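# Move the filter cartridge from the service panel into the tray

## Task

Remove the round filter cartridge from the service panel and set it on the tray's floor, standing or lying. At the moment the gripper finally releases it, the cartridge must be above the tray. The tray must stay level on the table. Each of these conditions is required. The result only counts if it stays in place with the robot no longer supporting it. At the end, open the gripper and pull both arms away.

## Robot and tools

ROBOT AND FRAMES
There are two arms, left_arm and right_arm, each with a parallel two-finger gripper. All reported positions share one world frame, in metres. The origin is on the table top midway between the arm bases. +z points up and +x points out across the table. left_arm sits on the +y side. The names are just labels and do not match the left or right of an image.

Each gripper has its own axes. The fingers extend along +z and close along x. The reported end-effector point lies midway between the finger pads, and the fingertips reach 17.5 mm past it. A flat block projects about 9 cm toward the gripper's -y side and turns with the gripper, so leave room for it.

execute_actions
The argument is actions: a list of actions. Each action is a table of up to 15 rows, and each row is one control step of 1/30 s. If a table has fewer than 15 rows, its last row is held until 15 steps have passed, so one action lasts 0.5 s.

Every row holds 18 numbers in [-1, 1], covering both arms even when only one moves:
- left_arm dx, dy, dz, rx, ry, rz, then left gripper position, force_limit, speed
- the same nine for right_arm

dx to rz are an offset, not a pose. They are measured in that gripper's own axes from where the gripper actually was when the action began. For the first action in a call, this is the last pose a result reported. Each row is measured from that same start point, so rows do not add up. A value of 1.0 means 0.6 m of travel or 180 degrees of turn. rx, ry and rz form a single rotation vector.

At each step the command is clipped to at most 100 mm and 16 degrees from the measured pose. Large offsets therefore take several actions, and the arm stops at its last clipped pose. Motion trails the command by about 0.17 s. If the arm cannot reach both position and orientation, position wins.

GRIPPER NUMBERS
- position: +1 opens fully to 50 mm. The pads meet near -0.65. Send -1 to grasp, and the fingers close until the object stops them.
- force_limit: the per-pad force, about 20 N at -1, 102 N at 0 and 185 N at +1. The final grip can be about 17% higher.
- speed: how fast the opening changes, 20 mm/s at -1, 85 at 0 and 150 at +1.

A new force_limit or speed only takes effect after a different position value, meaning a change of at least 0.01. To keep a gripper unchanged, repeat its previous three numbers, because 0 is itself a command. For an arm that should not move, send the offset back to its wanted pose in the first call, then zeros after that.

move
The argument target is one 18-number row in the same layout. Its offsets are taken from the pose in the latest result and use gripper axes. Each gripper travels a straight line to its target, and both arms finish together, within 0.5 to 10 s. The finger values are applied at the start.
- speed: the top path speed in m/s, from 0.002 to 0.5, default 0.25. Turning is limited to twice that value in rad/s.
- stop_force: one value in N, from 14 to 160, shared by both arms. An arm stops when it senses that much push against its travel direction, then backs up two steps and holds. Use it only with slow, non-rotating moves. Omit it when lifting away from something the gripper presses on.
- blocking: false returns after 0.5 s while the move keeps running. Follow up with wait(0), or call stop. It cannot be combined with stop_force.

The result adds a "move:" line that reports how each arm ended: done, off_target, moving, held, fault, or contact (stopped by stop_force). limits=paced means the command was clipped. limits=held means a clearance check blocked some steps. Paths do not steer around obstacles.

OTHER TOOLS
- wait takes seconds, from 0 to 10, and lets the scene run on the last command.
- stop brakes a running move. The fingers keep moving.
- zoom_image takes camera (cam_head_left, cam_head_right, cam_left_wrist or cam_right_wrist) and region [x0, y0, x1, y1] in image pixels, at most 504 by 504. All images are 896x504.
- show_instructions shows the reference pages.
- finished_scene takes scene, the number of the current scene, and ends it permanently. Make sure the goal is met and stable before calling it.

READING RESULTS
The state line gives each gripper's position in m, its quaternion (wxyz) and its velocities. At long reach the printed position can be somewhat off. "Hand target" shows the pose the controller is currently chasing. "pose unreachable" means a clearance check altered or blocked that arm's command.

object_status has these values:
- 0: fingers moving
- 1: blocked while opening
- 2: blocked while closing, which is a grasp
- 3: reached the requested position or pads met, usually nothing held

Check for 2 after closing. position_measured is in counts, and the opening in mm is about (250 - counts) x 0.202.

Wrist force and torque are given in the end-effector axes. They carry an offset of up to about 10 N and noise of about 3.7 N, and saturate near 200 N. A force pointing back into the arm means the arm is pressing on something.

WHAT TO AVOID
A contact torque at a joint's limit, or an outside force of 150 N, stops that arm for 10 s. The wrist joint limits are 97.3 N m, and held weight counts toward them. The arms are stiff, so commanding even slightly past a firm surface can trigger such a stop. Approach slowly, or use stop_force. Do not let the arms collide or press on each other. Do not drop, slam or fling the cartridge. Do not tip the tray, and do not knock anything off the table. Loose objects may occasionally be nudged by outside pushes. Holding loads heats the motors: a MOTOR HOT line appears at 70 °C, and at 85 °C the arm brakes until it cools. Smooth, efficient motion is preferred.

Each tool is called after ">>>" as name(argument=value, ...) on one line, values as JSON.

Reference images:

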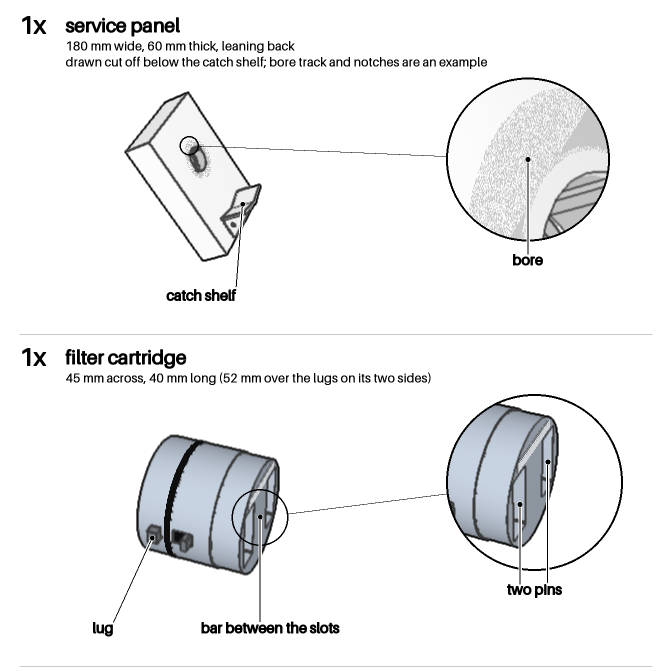

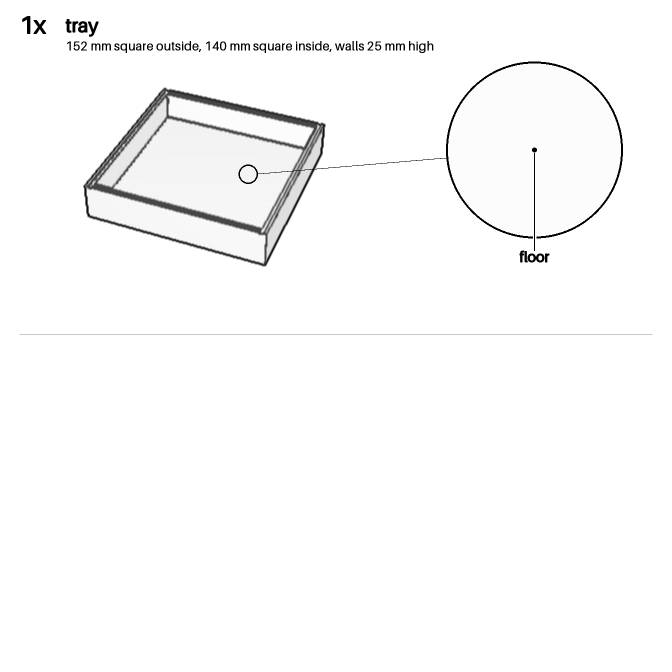

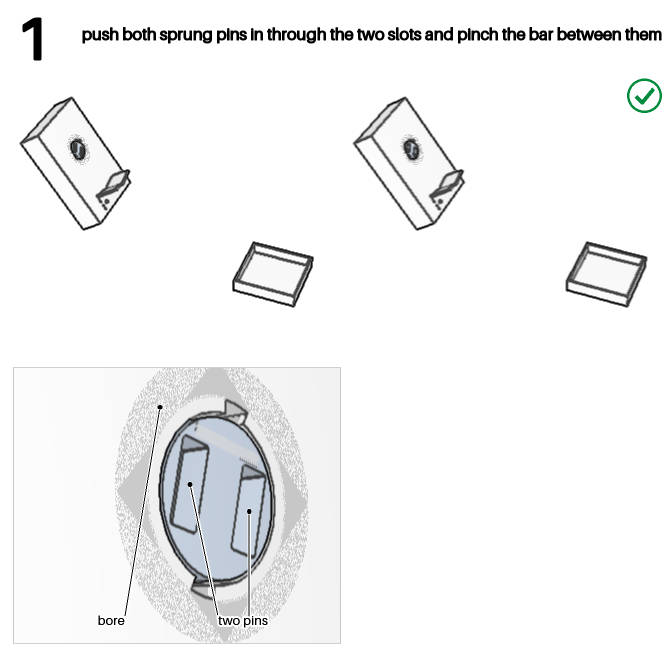

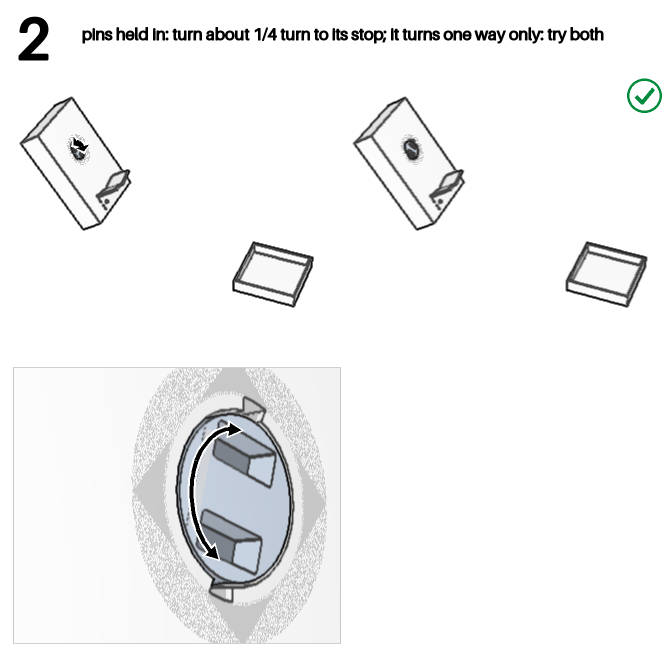

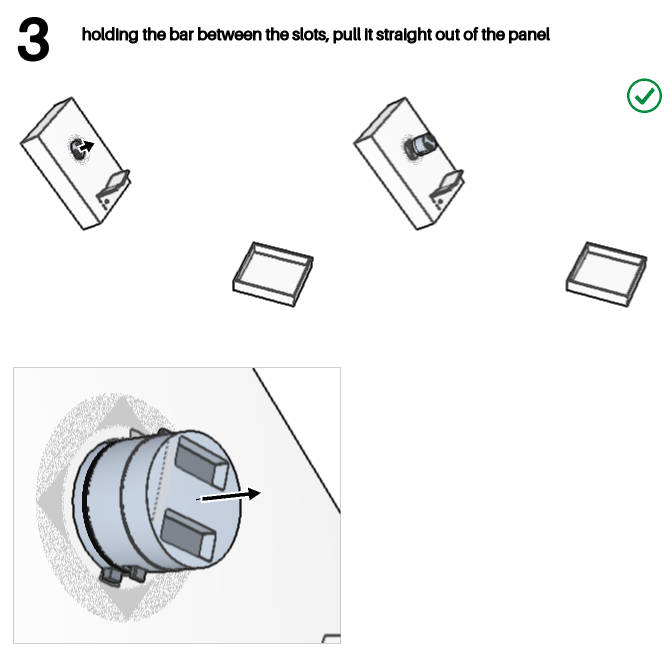

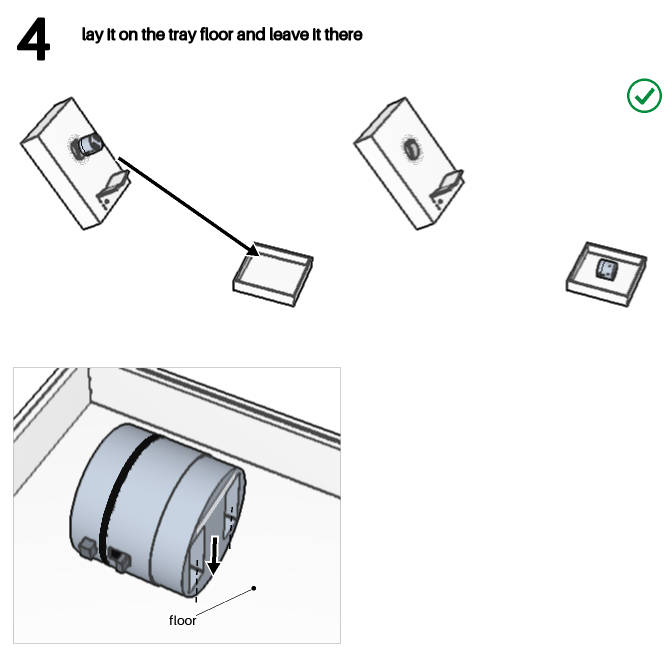

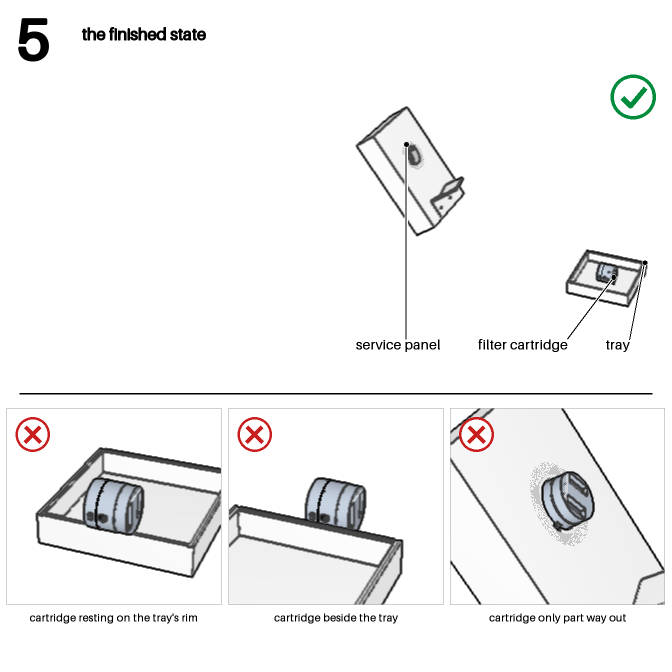

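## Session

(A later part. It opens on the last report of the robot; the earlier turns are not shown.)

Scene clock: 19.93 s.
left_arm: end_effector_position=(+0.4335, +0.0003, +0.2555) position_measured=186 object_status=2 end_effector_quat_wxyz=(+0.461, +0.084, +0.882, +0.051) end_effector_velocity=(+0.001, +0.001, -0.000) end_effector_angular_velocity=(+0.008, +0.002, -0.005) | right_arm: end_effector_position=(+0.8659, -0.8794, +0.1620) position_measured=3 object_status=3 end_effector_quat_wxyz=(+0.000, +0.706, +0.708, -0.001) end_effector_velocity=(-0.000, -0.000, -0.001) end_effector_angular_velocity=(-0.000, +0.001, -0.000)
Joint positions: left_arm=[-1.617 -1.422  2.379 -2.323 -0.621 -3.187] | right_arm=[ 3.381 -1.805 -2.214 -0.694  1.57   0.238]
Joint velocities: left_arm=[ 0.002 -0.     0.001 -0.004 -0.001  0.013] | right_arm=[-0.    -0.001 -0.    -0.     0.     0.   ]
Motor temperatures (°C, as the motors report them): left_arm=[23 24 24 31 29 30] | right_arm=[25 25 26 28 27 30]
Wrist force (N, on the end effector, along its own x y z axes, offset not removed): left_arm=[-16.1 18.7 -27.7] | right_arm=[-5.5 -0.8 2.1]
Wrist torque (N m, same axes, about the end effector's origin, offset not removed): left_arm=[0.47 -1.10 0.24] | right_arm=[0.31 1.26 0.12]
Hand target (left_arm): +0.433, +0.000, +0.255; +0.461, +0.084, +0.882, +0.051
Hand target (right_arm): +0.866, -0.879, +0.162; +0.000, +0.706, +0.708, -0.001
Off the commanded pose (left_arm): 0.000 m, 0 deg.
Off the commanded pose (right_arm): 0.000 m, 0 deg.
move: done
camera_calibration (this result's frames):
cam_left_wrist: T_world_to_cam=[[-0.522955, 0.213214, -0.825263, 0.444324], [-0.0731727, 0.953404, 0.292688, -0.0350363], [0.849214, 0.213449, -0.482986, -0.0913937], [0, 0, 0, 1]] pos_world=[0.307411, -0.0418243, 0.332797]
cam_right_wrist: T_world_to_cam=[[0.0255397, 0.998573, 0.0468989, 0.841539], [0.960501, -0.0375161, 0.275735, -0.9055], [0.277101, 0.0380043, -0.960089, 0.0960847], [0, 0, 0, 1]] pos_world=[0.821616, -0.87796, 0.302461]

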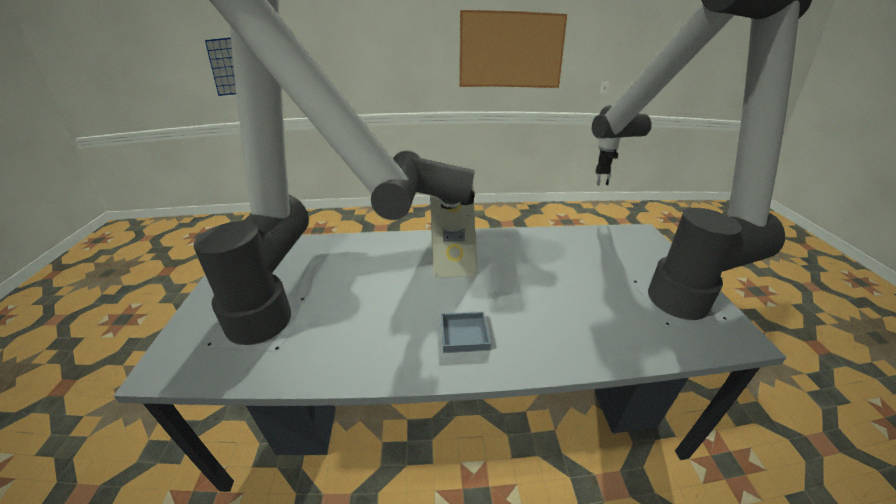

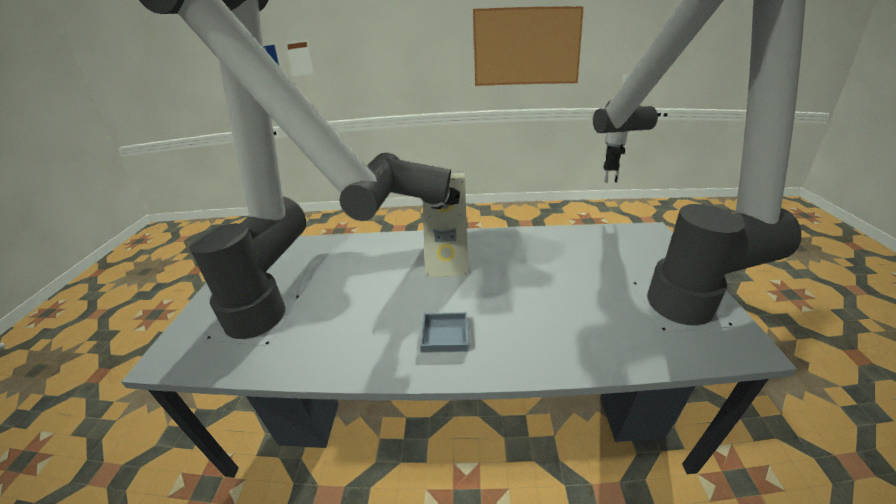

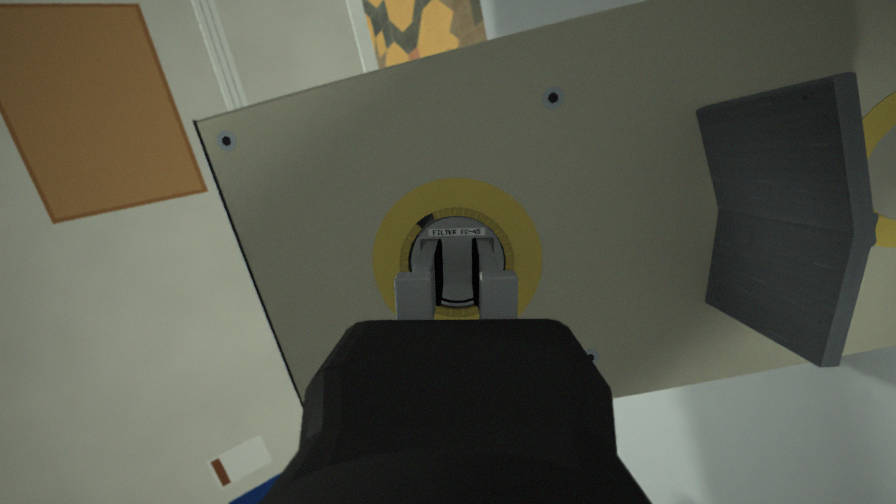

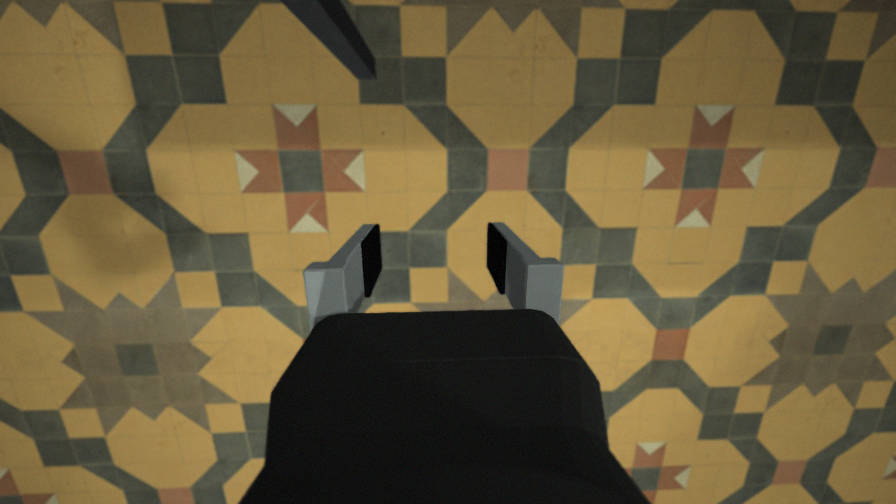

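>>> move(target=[-0.0008,0.0005,-0.0004,0,0,0.16,-1,0,-0.5,0,0,0,0,0,0,1,0,0], speed=0.15)

Scene clock: 22.30 s.
left_arm: end_effector_position=(+0.4336, +0.0003, +0.2562) position_measured=186 object_status=2 end_effector_quat_wxyz=(+0.434, +0.300, +0.833, +0.164) end_effector_velocity=(-0.000, -0.001, +0.001) end_effector_angular_velocity=(+0.006, +0.001, -0.006) | right_arm: end_effector_position=(+0.8659, -0.8794, +0.1620) position_measured=3 object_status=3 end_effector_quat_wxyz=(+0.000, +0.706, +0.708, -0.001) end_effector_velocity=(+0.000, -0.000, -0.000) end_effector_angular_velocity=(+0.000, +0.000, +0.001)
Joint positions: left_arm=[-1.607 -1.426  2.367 -2.32  -0.618 -2.668] | right_arm=[ 3.381 -1.805 -2.214 -0.694  1.57   0.238]
Joint velocities: left_arm=[-0.    -0.001 -0.    -0.003 -0.001  0.012] | right_arm=[-0.    -0.     0.    -0.     0.    -0.001]
Motor temperatures (°C, as the motors report them): left_arm=[23 24 24 31 29 30] | right_arm=[25 25 26 28 27 30]
Wrist force (N, on the end effector, along its own x y z axes, offset not removed): left_arm=[4.0 3.3 -5.6] | right_arm=[-5.5 -0.4 3.9]
Wrist torque (N m, same axes, about the end effector's origin, offset not removed): left_arm=[0.18 -0.76 0.42] | right_arm=[0.49 1.35 0.14]
Hand target (left_arm): +0.434, +0.000, +0.256; +0.434, +0.300, +0.833, +0.164
Hand target (right_arm): +0.866, -0.879, +0.162; +0.000, +0.706, +0.708, -0.001
Off the commanded pose (left_arm): 0.000 m, 0 deg.
Off the commanded pose (right_arm): 0.000 m, 0 deg.
move: done
camera_calibration (this result's frames):
cam_left_wrist: T_world_to_cam=[[-0.400642, 0.656555, -0.639079, 0.344083], [0.176907, 0.739812, 0.649139, -0.234999], [0.898994, 0.147015, -0.412549, -0.130767], [0, 0, 0, 1]] pos_world=[0.296986, -0.0328297, 0.318496]
cam_right_wrist: T_world_to_cam=[[0.0255399, 0.998573, 0.046899, 0.841539], [0.960501, -0.0375164, 0.275735, -0.9055], [0.277101, 0.0380043, -0.960089, 0.0960848], [0, 0, 0, 1]] pos_world=[0.821616, -0.87796, 0.302461]

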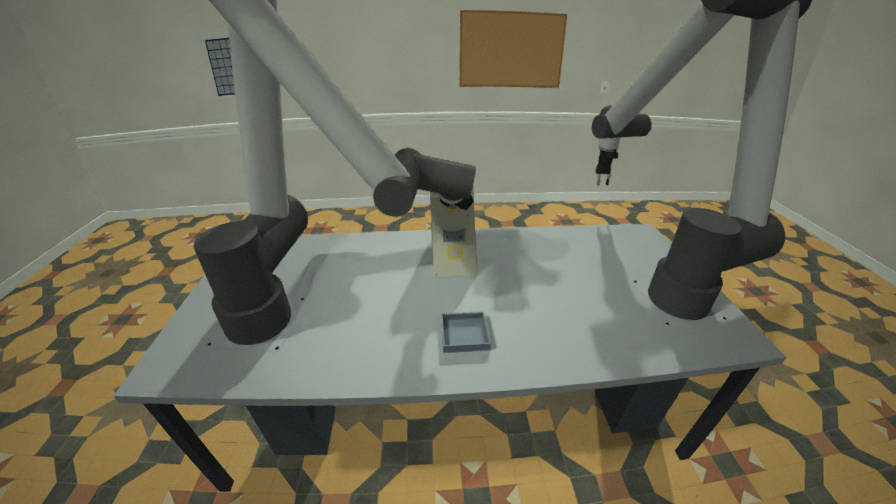

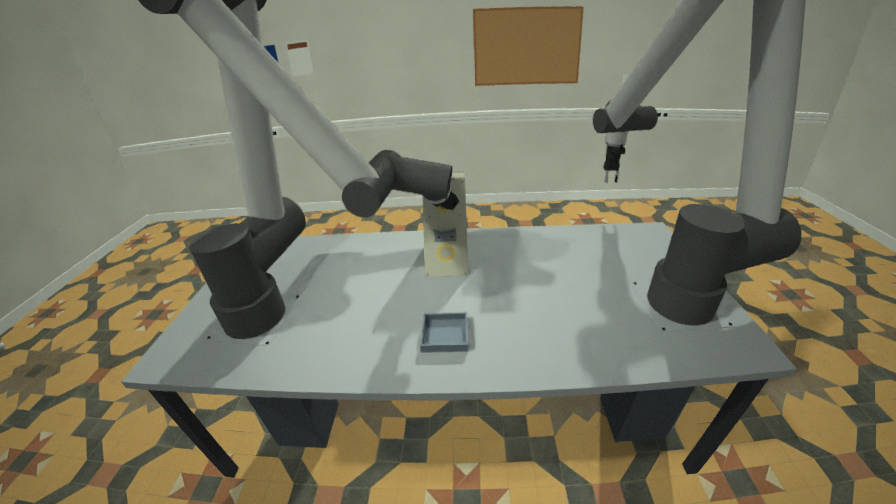

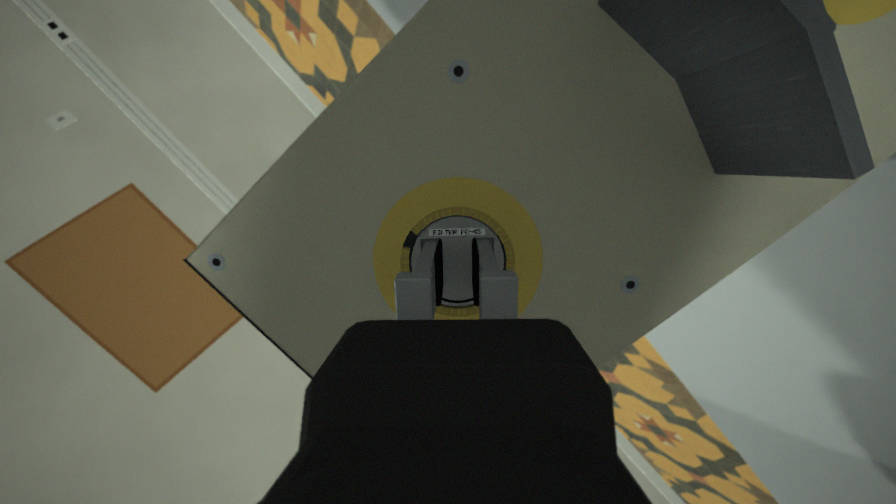

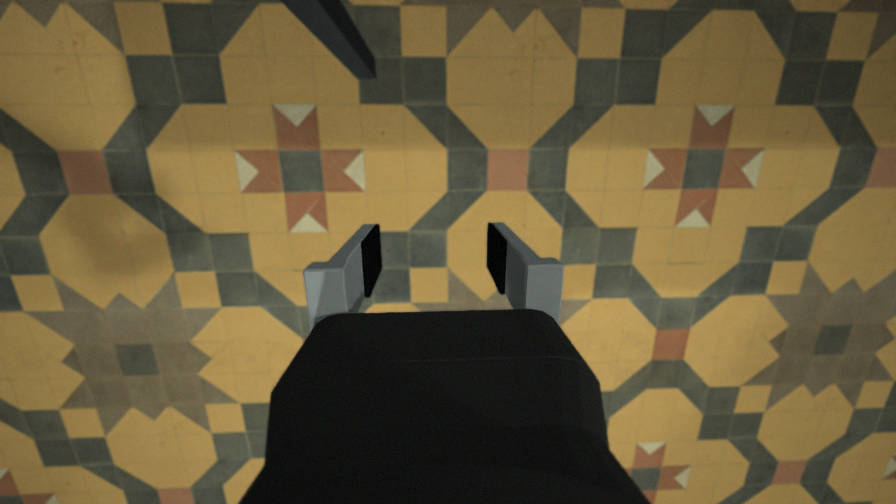

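>>> move(target=[-0.0002,0.0002,0,0,0,0.153,-1,0,-0.5,0,0,0,0,0,0,1,0,0], speed=0.15)

>>> move(target=[0,0,-0.03,0,0,0,-1,0,-0.5,0,0,0,0,0,0,1,0,0], speed=0.01, stop_force=40)

Scene clock: 24.60 s.
left_arm: end_effector_position=(+0.4337, +0.0002, +0.2565) position_measured=186 object_status=2 end_effector_quat_wxyz=(+0.383, +0.489, +0.738, +0.263) end_effector_velocity=(-0.001, -0.001, -0.000) end_effector_angular_velocity=(+0.005, +0.002, -0.006) | right_arm: end_effector_position=(+0.8659, -0.8794, +0.1620) position_measured=3 object_status=3 end_effector_quat_wxyz=(+0.000, +0.706, +0.708, -0.001) end_effector_velocity=(-0.000, +0.000, -0.000) end_effector_angular_velocity=(+0.000, +0.000, -0.001)
Joint positions: left_arm=[-1.6   -1.422  2.351 -2.319 -0.617 -2.176] | right_arm=[ 3.381 -1.805 -2.214 -0.694  1.57   0.238]
Joint velocities: left_arm=[-0.     0.    -0.    -0.004 -0.002  0.011] | right_arm=[ 0.     0.    -0.     0.     0.     0.001]
Motor temperatures (°C, as the motors report them): left_arm=[23 24 24 31 29 30] | right_arm=[25 25 26 28 27 30]
Wrist force (N, on the end effector, along its own x y z axes, offset not removed): left_arm=[9.7 1.9 -25.0] | right_arm=[-3.4 -2.5 1.5]
Wrist torque (N m, same axes, about the end effector's origin, offset not removed): left_arm=[-0.17 -1.88 0.42] | right_arm=[-0.05 0.88 0.01]
Hand target (left_arm): +0.434, +0.000, +0.256; +0.383, +0.490, +0.738, +0.263
Hand target (right_arm): +0.866, -0.879, +0.162; +0.000, +0.706, +0.708, -0.001
Off the commanded pose (left_arm): 0.000 m, 0 deg.
Off the commanded pose (right_arm): 0.000 m, 0 deg.
move: done
camera_calibration (this result's frames):
cam_left_wrist: T_world_to_cam=[[-0.182593, 0.930316, -0.318076, 0.167386], [0.335027, 0.363027, 0.869465, -0.360127], [0.924347, 0.0521946, -0.377967, -0.15058], [0, 0, 0, 1]] pos_world=[0.290404, -0.0171263, 0.309445]
cam_right_wrist: T_world_to_cam=[[0.0255399, 0.998573, 0.0468989, 0.841539], [0.960501, -0.0375163, 0.275735, -0.9055], [0.277101, 0.0380042, -0.960089, 0.0960845], [0, 0, 0, 1]] pos_world=[0.821616, -0.877961, 0.302461]

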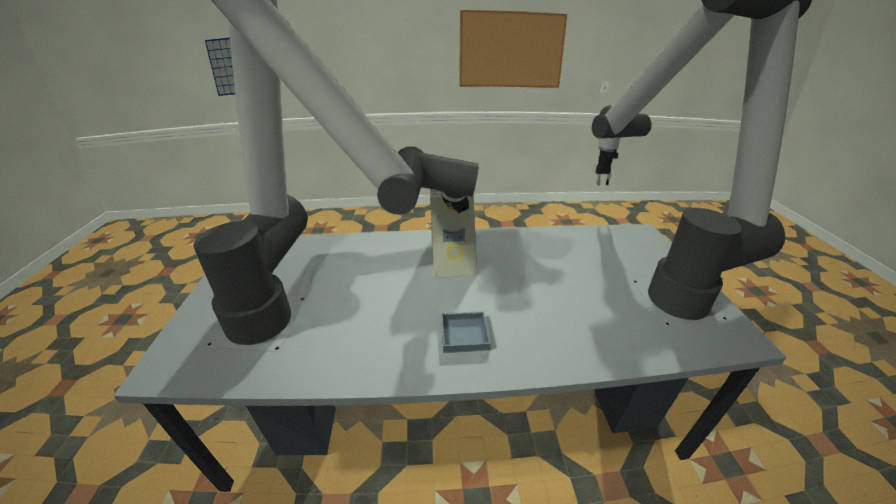

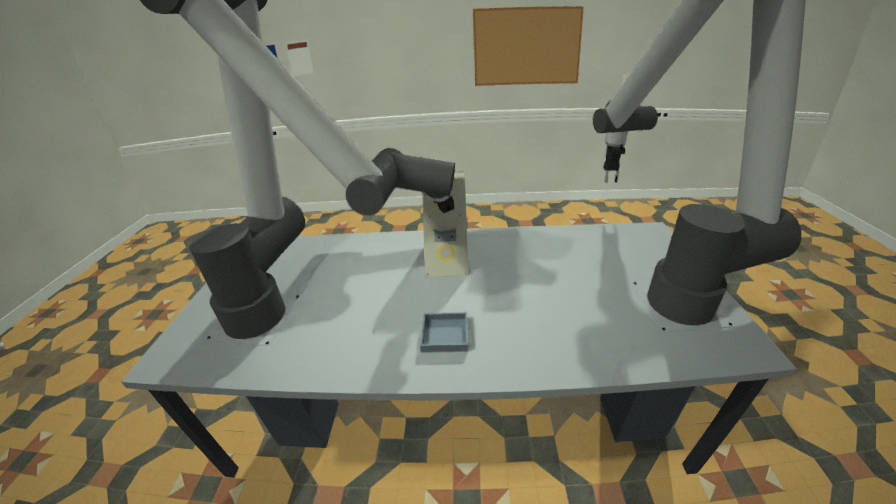

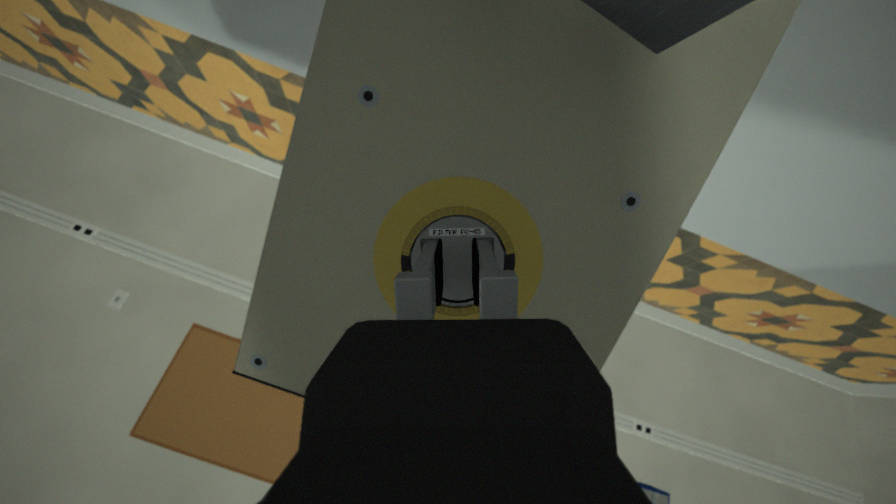

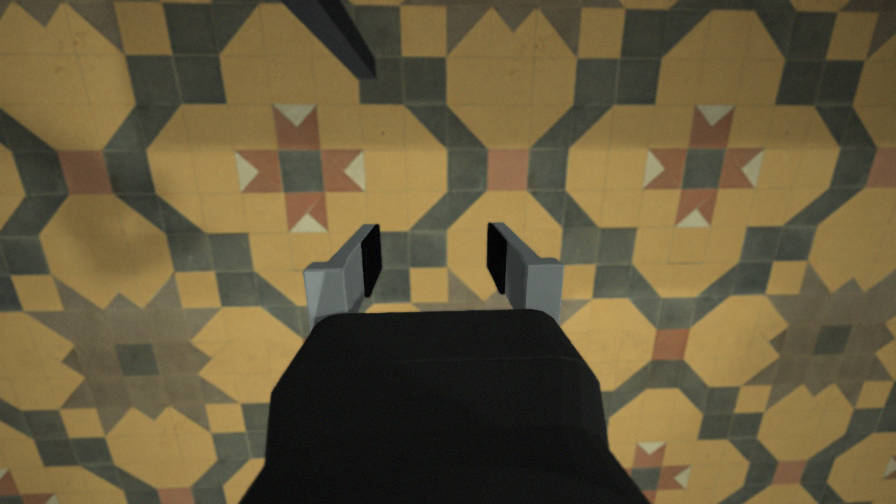

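Scene clock: 26.63 s.
left_arm: end_effector_position=(+0.4190, +0.0000, +0.2666) position_measured=186 object_status=2 end_effector_quat_wxyz=(+0.383, +0.489, +0.738, +0.263) end_effector_velocity=(-0.002, -0.000, +0.001) end_effector_angular_velocity=(-0.000, -0.001, -0.001) | right_arm: end_effector_position=(+0.8659, -0.8794, +0.1620) position_measured=3 object_status=3 end_effector_quat_wxyz=(+0.000, +0.706, +0.708, -0.001) end_effector_velocity=(+0.000, +0.000, +0.001) end_effector_angular_velocity=(+0.000, -0.001, -0.000)
Joint positions: left_arm=[-1.62  -1.442  2.344 -2.264 -0.621 -2.21 ] | right_arm=[ 3.381 -1.805 -2.214 -0.694  1.57   0.238]
Joint velocities: left_arm=[-0.002 -0.001 -0.001  0.004  0.    -0.003] | right_arm=[ 0.     0.001  0.    -0.    -0.     0.   ]
Motor temperatures (°C, as the motors report them): left_arm=[23 24 24 31 29 30] | right_arm=[25 25 26 28 27 30]
Wrist force (N, on the end effector, along its own x y z axes, offset not removed): left_arm=[2.1 0.8 1.1] | right_arm=[-1.6 -1.5 2.4]
Wrist torque (N m, same axes, about the end effector's origin, offset not removed): left_arm=[0.03 -0.52 0.47] | right_arm=[0.14 0.57 0.04]
Hand target (left_arm): +0.419, +0.000, +0.267; +0.383, +0.489, +0.738, +0.263
Hand target (right_arm): +0.866, -0.879, +0.162; +0.000, +0.706, +0.708, -0.001
Off the commanded pose (left_arm): 0.000 m, 0 deg.
Off the commanded pose (right_arm): 0.000 m, 0 deg.
move: done
camera_calibration (this result's frames):
cam_left_wrist: T_world_to_cam=[[-0.182628, 0.930321, -0.318041, 0.168134], [0.335049, 0.363008, 0.869464, -0.363926], [0.924332, 0.0522293, -0.377998, -0.133115], [0, 0, 0, 1]] pos_world=[0.275682, -0.0173578, 0.319577]
cam_right_wrist: T_world_to_cam=[[0.0255399, 0.998573, 0.046899, 0.841539], [0.960501, -0.0375163, 0.275735, -0.9055], [0.277101, 0.0380043, -0.960089, 0.0960847], [0, 0, 0, 1]] pos_world=[0.821616, -0.87796, 0.302461]

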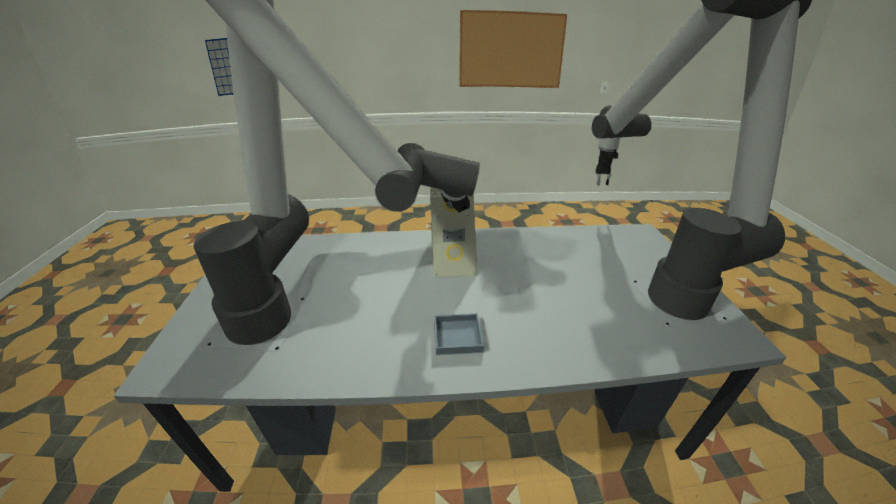

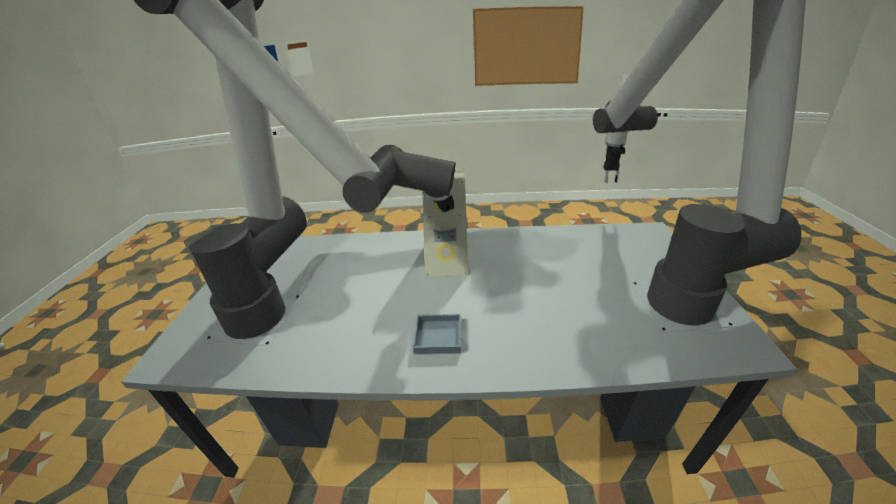

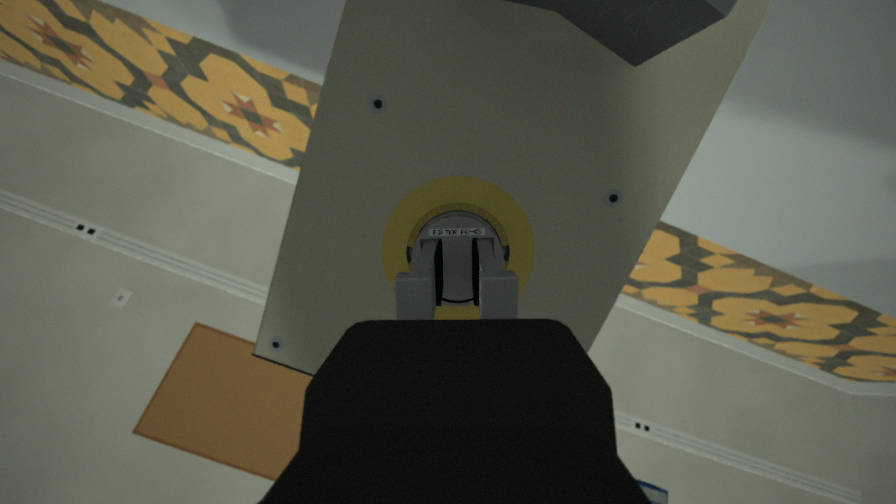

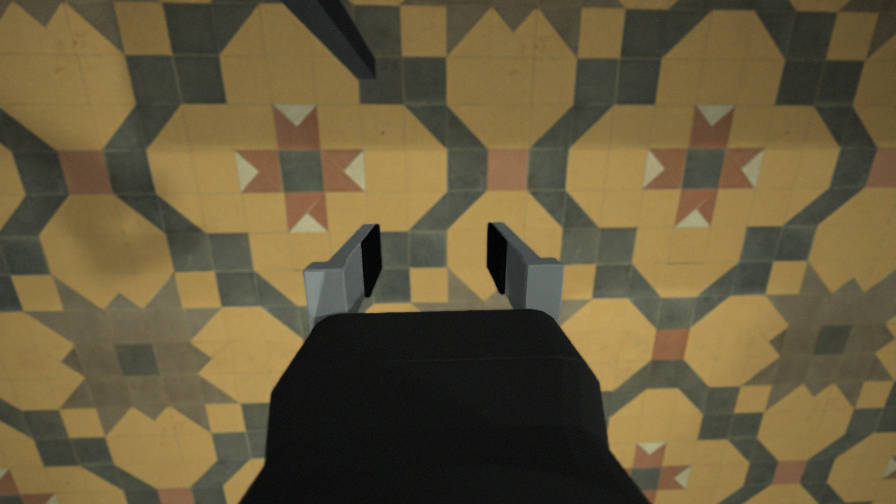

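>>> move(target=[0,0,-0.06,0,0,0,-1,0,-0.5,0,0,0,0,0,0,1,0,0], speed=0.03)

>>> move(target=[0.274,-0.59,-0.481,0.284,0.118,0,-1,0,-0.5,0,0,0,0,0,0,1,0,0])

Scene clock: 28.60 s.
left_arm: end_effector_position=(+0.3895, -0.0004, +0.2869) position_measured=186 object_status=2 end_effector_quat_wxyz=(+0.383, +0.489, +0.738, +0.263) end_effector_velocity=(-0.001, +0.000, +0.001) end_effector_angular_velocity=(+0.001, -0.001, +0.000) | right_arm: end_effector_position=(+0.8659, -0.8794, +0.1620) position_measured=3 object_status=3 end_effector_quat_wxyz=(+0.000, +0.706, +0.708, -0.001) end_effector_velocity=(+0.001, +0.000, +0.001) end_effector_angular_velocity=(+0.001, -0.002, -0.001)
Joint positions: left_arm=[-1.661 -1.478  2.327 -2.155 -0.63  -2.278] | right_arm=[ 3.381 -1.805 -2.214 -0.694  1.57   0.238]
Joint velocities: left_arm=[-0.002 -0.001 -0.001  0.006  0.001 -0.004] | right_arm=[-0.     0.001  0.001  0.     0.     0.001]
Motor temperatures (°C, as the motors report them): left_arm=[23 24 24 31 29 30] | right_arm=[25 25 26 28 27 30]
Wrist force (N, on the end effector, along its own x y z axes, offset not removed): left_arm=[4.5 1.7 1.1] | right_arm=[-7.3 -2.7 1.8]
Wrist torque (N m, same axes, about the end effector's origin, offset not removed): left_arm=[0.31 -1.17 0.54] | right_arm=[-0.17 1.68 0.22]
Hand target (left_arm): +0.389, -0.000, +0.287; +0.383, +0.489, +0.738, +0.263
Hand target (right_arm): +0.866, -0.879, +0.162; +0.000, +0.706, +0.708, -0.001
Off the commanded pose (left_arm): 0.000 m, 0 deg.
Off the commanded pose (right_arm): 0.000 m, 0 deg.
move: done
camera_calibration (this result's frames):
cam_left_wrist: T_world_to_cam=[[-0.182692, 0.930335, -0.317962, 0.169624], [0.33509, 0.362961, 0.869468, -0.371539], [0.924304, 0.0522985, -0.378056, -0.0981105], [0, 0, 0, 1]] pos_world=[0.246172, -0.0178219, 0.339884]
cam_right_wrist: T_world_to_cam=[[0.0255398, 0.998573, 0.0468989, 0.841539], [0.960501, -0.0375162, 0.275735, -0.9055], [0.277101, 0.0380042, -0.960089, 0.0960847], [0, 0, 0, 1]] pos_world=[0.821616, -0.87796, 0.302461]

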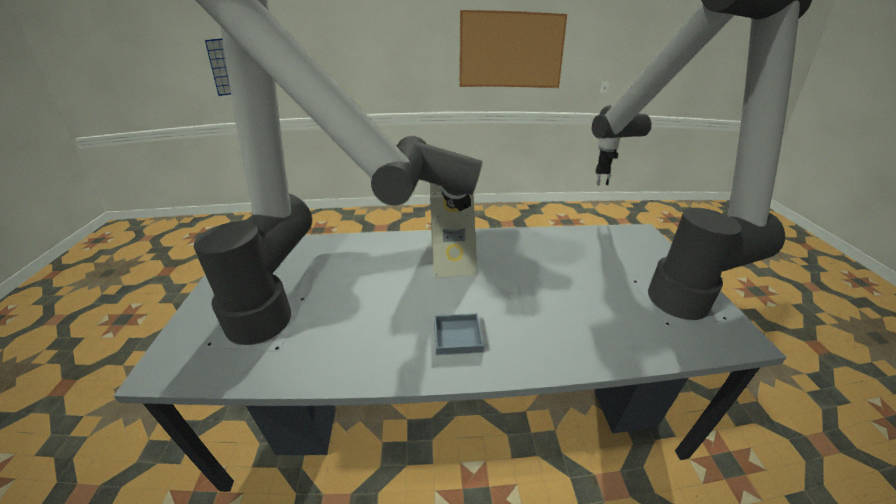

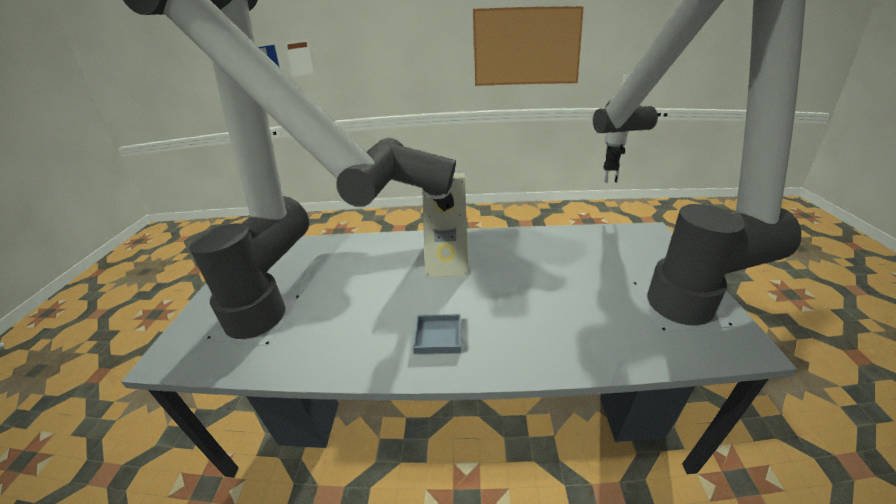

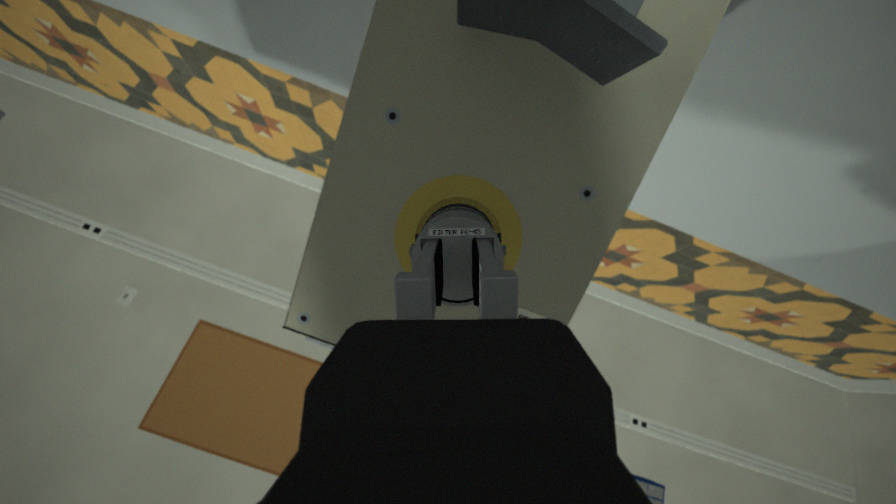

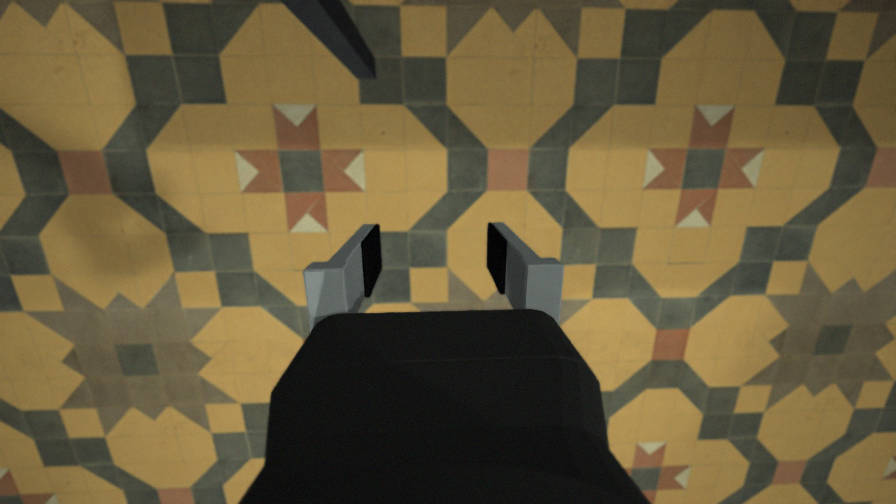

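Scene clock: 31.10 s.
left_arm: end_effector_position=(-0.0697, +0.0126, +0.1304) position_measured=186 object_status=2 end_effector_quat_wxyz=(-0.003, +0.551, +0.835, +0.004) end_effector_velocity=(-0.001, +0.000, -0.001) end_effector_angular_velocity=(+0.000, +0.003, +0.001) | right_arm: end_effector_position=(+0.8659, -0.8794, +0.1620) position_measured=3 object_status=3 end_effector_quat_wxyz=(+0.000, +0.706, +0.708, -0.001) end_effector_velocity=(+0.000, +0.000, -0.000) end_effector_angular_velocity=(+0.001, -0.000, -0.001)
Joint positions: left_arm=[-1.883 -1.415  2.392 -2.539 -1.575 -2.369] | right_arm=[ 3.381 -1.805 -2.214 -0.694  1.57   0.238]
Joint velocities: left_arm=[-0.001  0.001  0.001 -0.003 -0.003 -0.002] | right_arm=[-0.    -0.    -0.     0.     0.001  0.001]
Motor temperatures (°C, as the motors report them): left_arm=[23 24 24 31 29 30] | right_arm=[25 25 26 28 27 30]
Wrist force (N, on the end effector, along its own x y z axes, offset not removed): left_arm=[2.3 3.6 1.9] | right_arm=[-2.8 -4.1 3.2]
Wrist torque (N m, same axes, about the end effector's origin, offset not removed): left_arm=[0.24 -0.70 0.61] | right_arm=[-0.33 0.86 0.11]
Hand target (left_arm): -0.070, +0.013, +0.130; -0.003, +0.551, +0.835, +0.003
Hand target (right_arm): +0.866, -0.879, +0.162; +0.000, +0.706, +0.708, -0.001
Off the commanded pose (left_arm): 0.001 m, 0 deg.
Off the commanded pose (right_arm): 0.000 m, 0 deg.
move: done
camera_calibration (this result's frames):
cam_left_wrist: T_world_to_cam=[[-0.375601, 0.926153, -0.0341169, -0.026553], [0.901807, 0.373719, 0.216976, 0.0381601], [0.213703, 0.0507293, -0.975581, 0.294872], [0, 0, 0, 1]] pos_world=[-0.107401, -0.00462772, 0.278486]
cam_right_wrist: T_world_to_cam=[[0.0255397, 0.998573, 0.0468989, 0.841539], [0.960501, -0.0375161, 0.275735, -0.9055], [0.277101, 0.0380042, -0.960089, 0.0960848], [0, 0, 0, 1]] pos_world=[0.821616, -0.87796, 0.302461]

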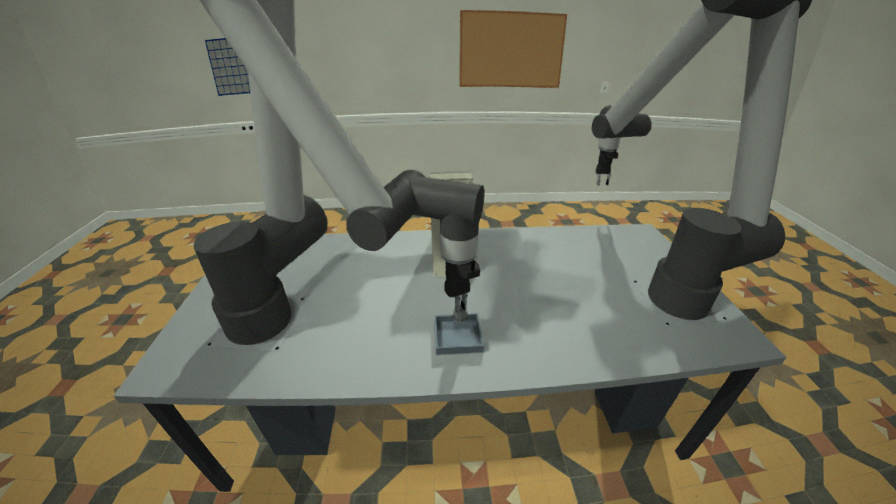

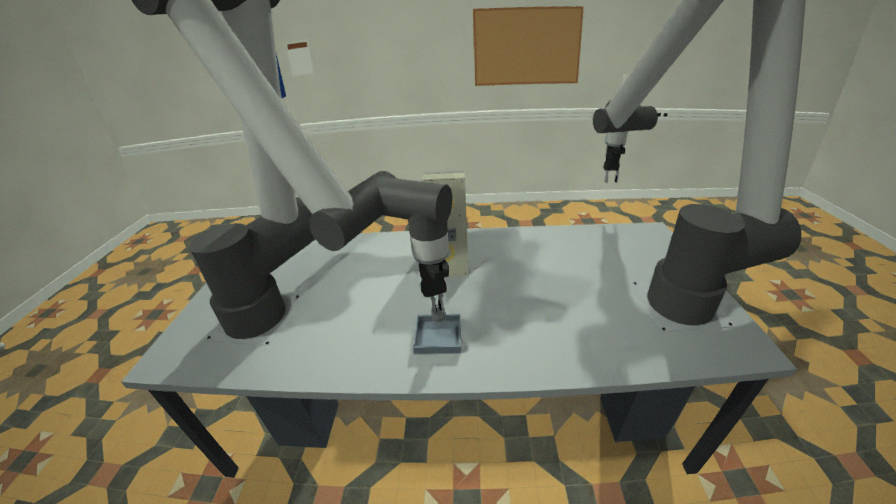

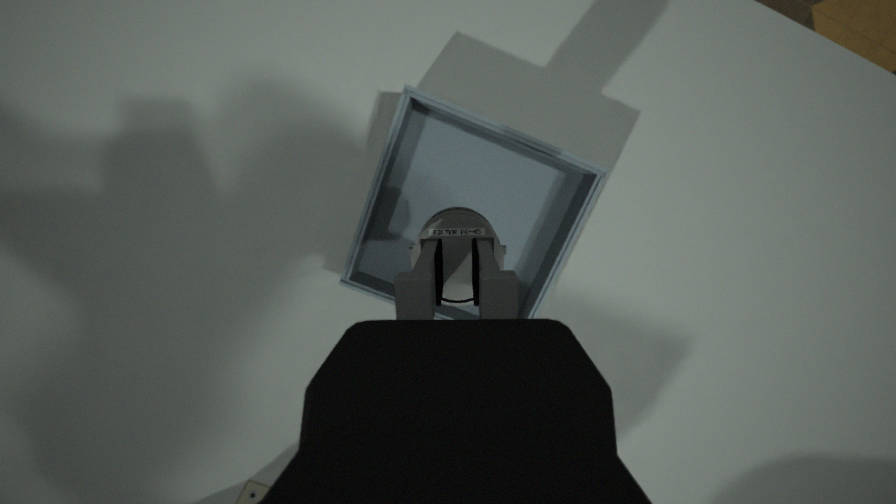

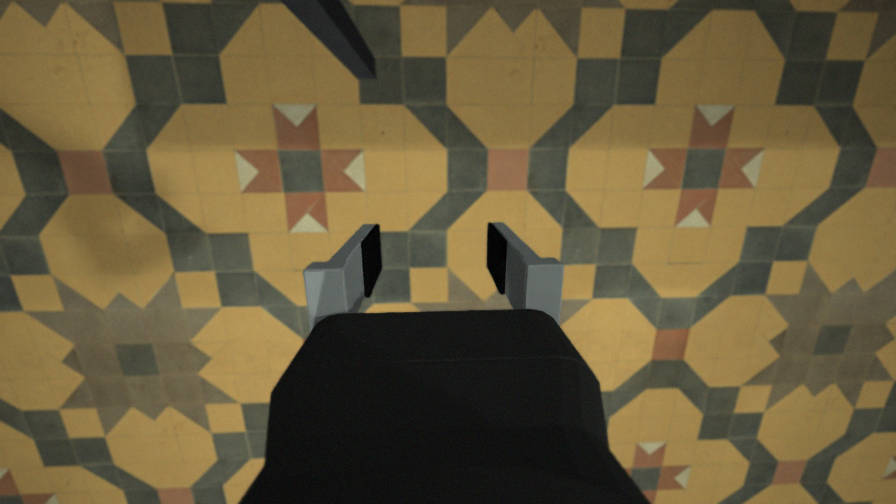

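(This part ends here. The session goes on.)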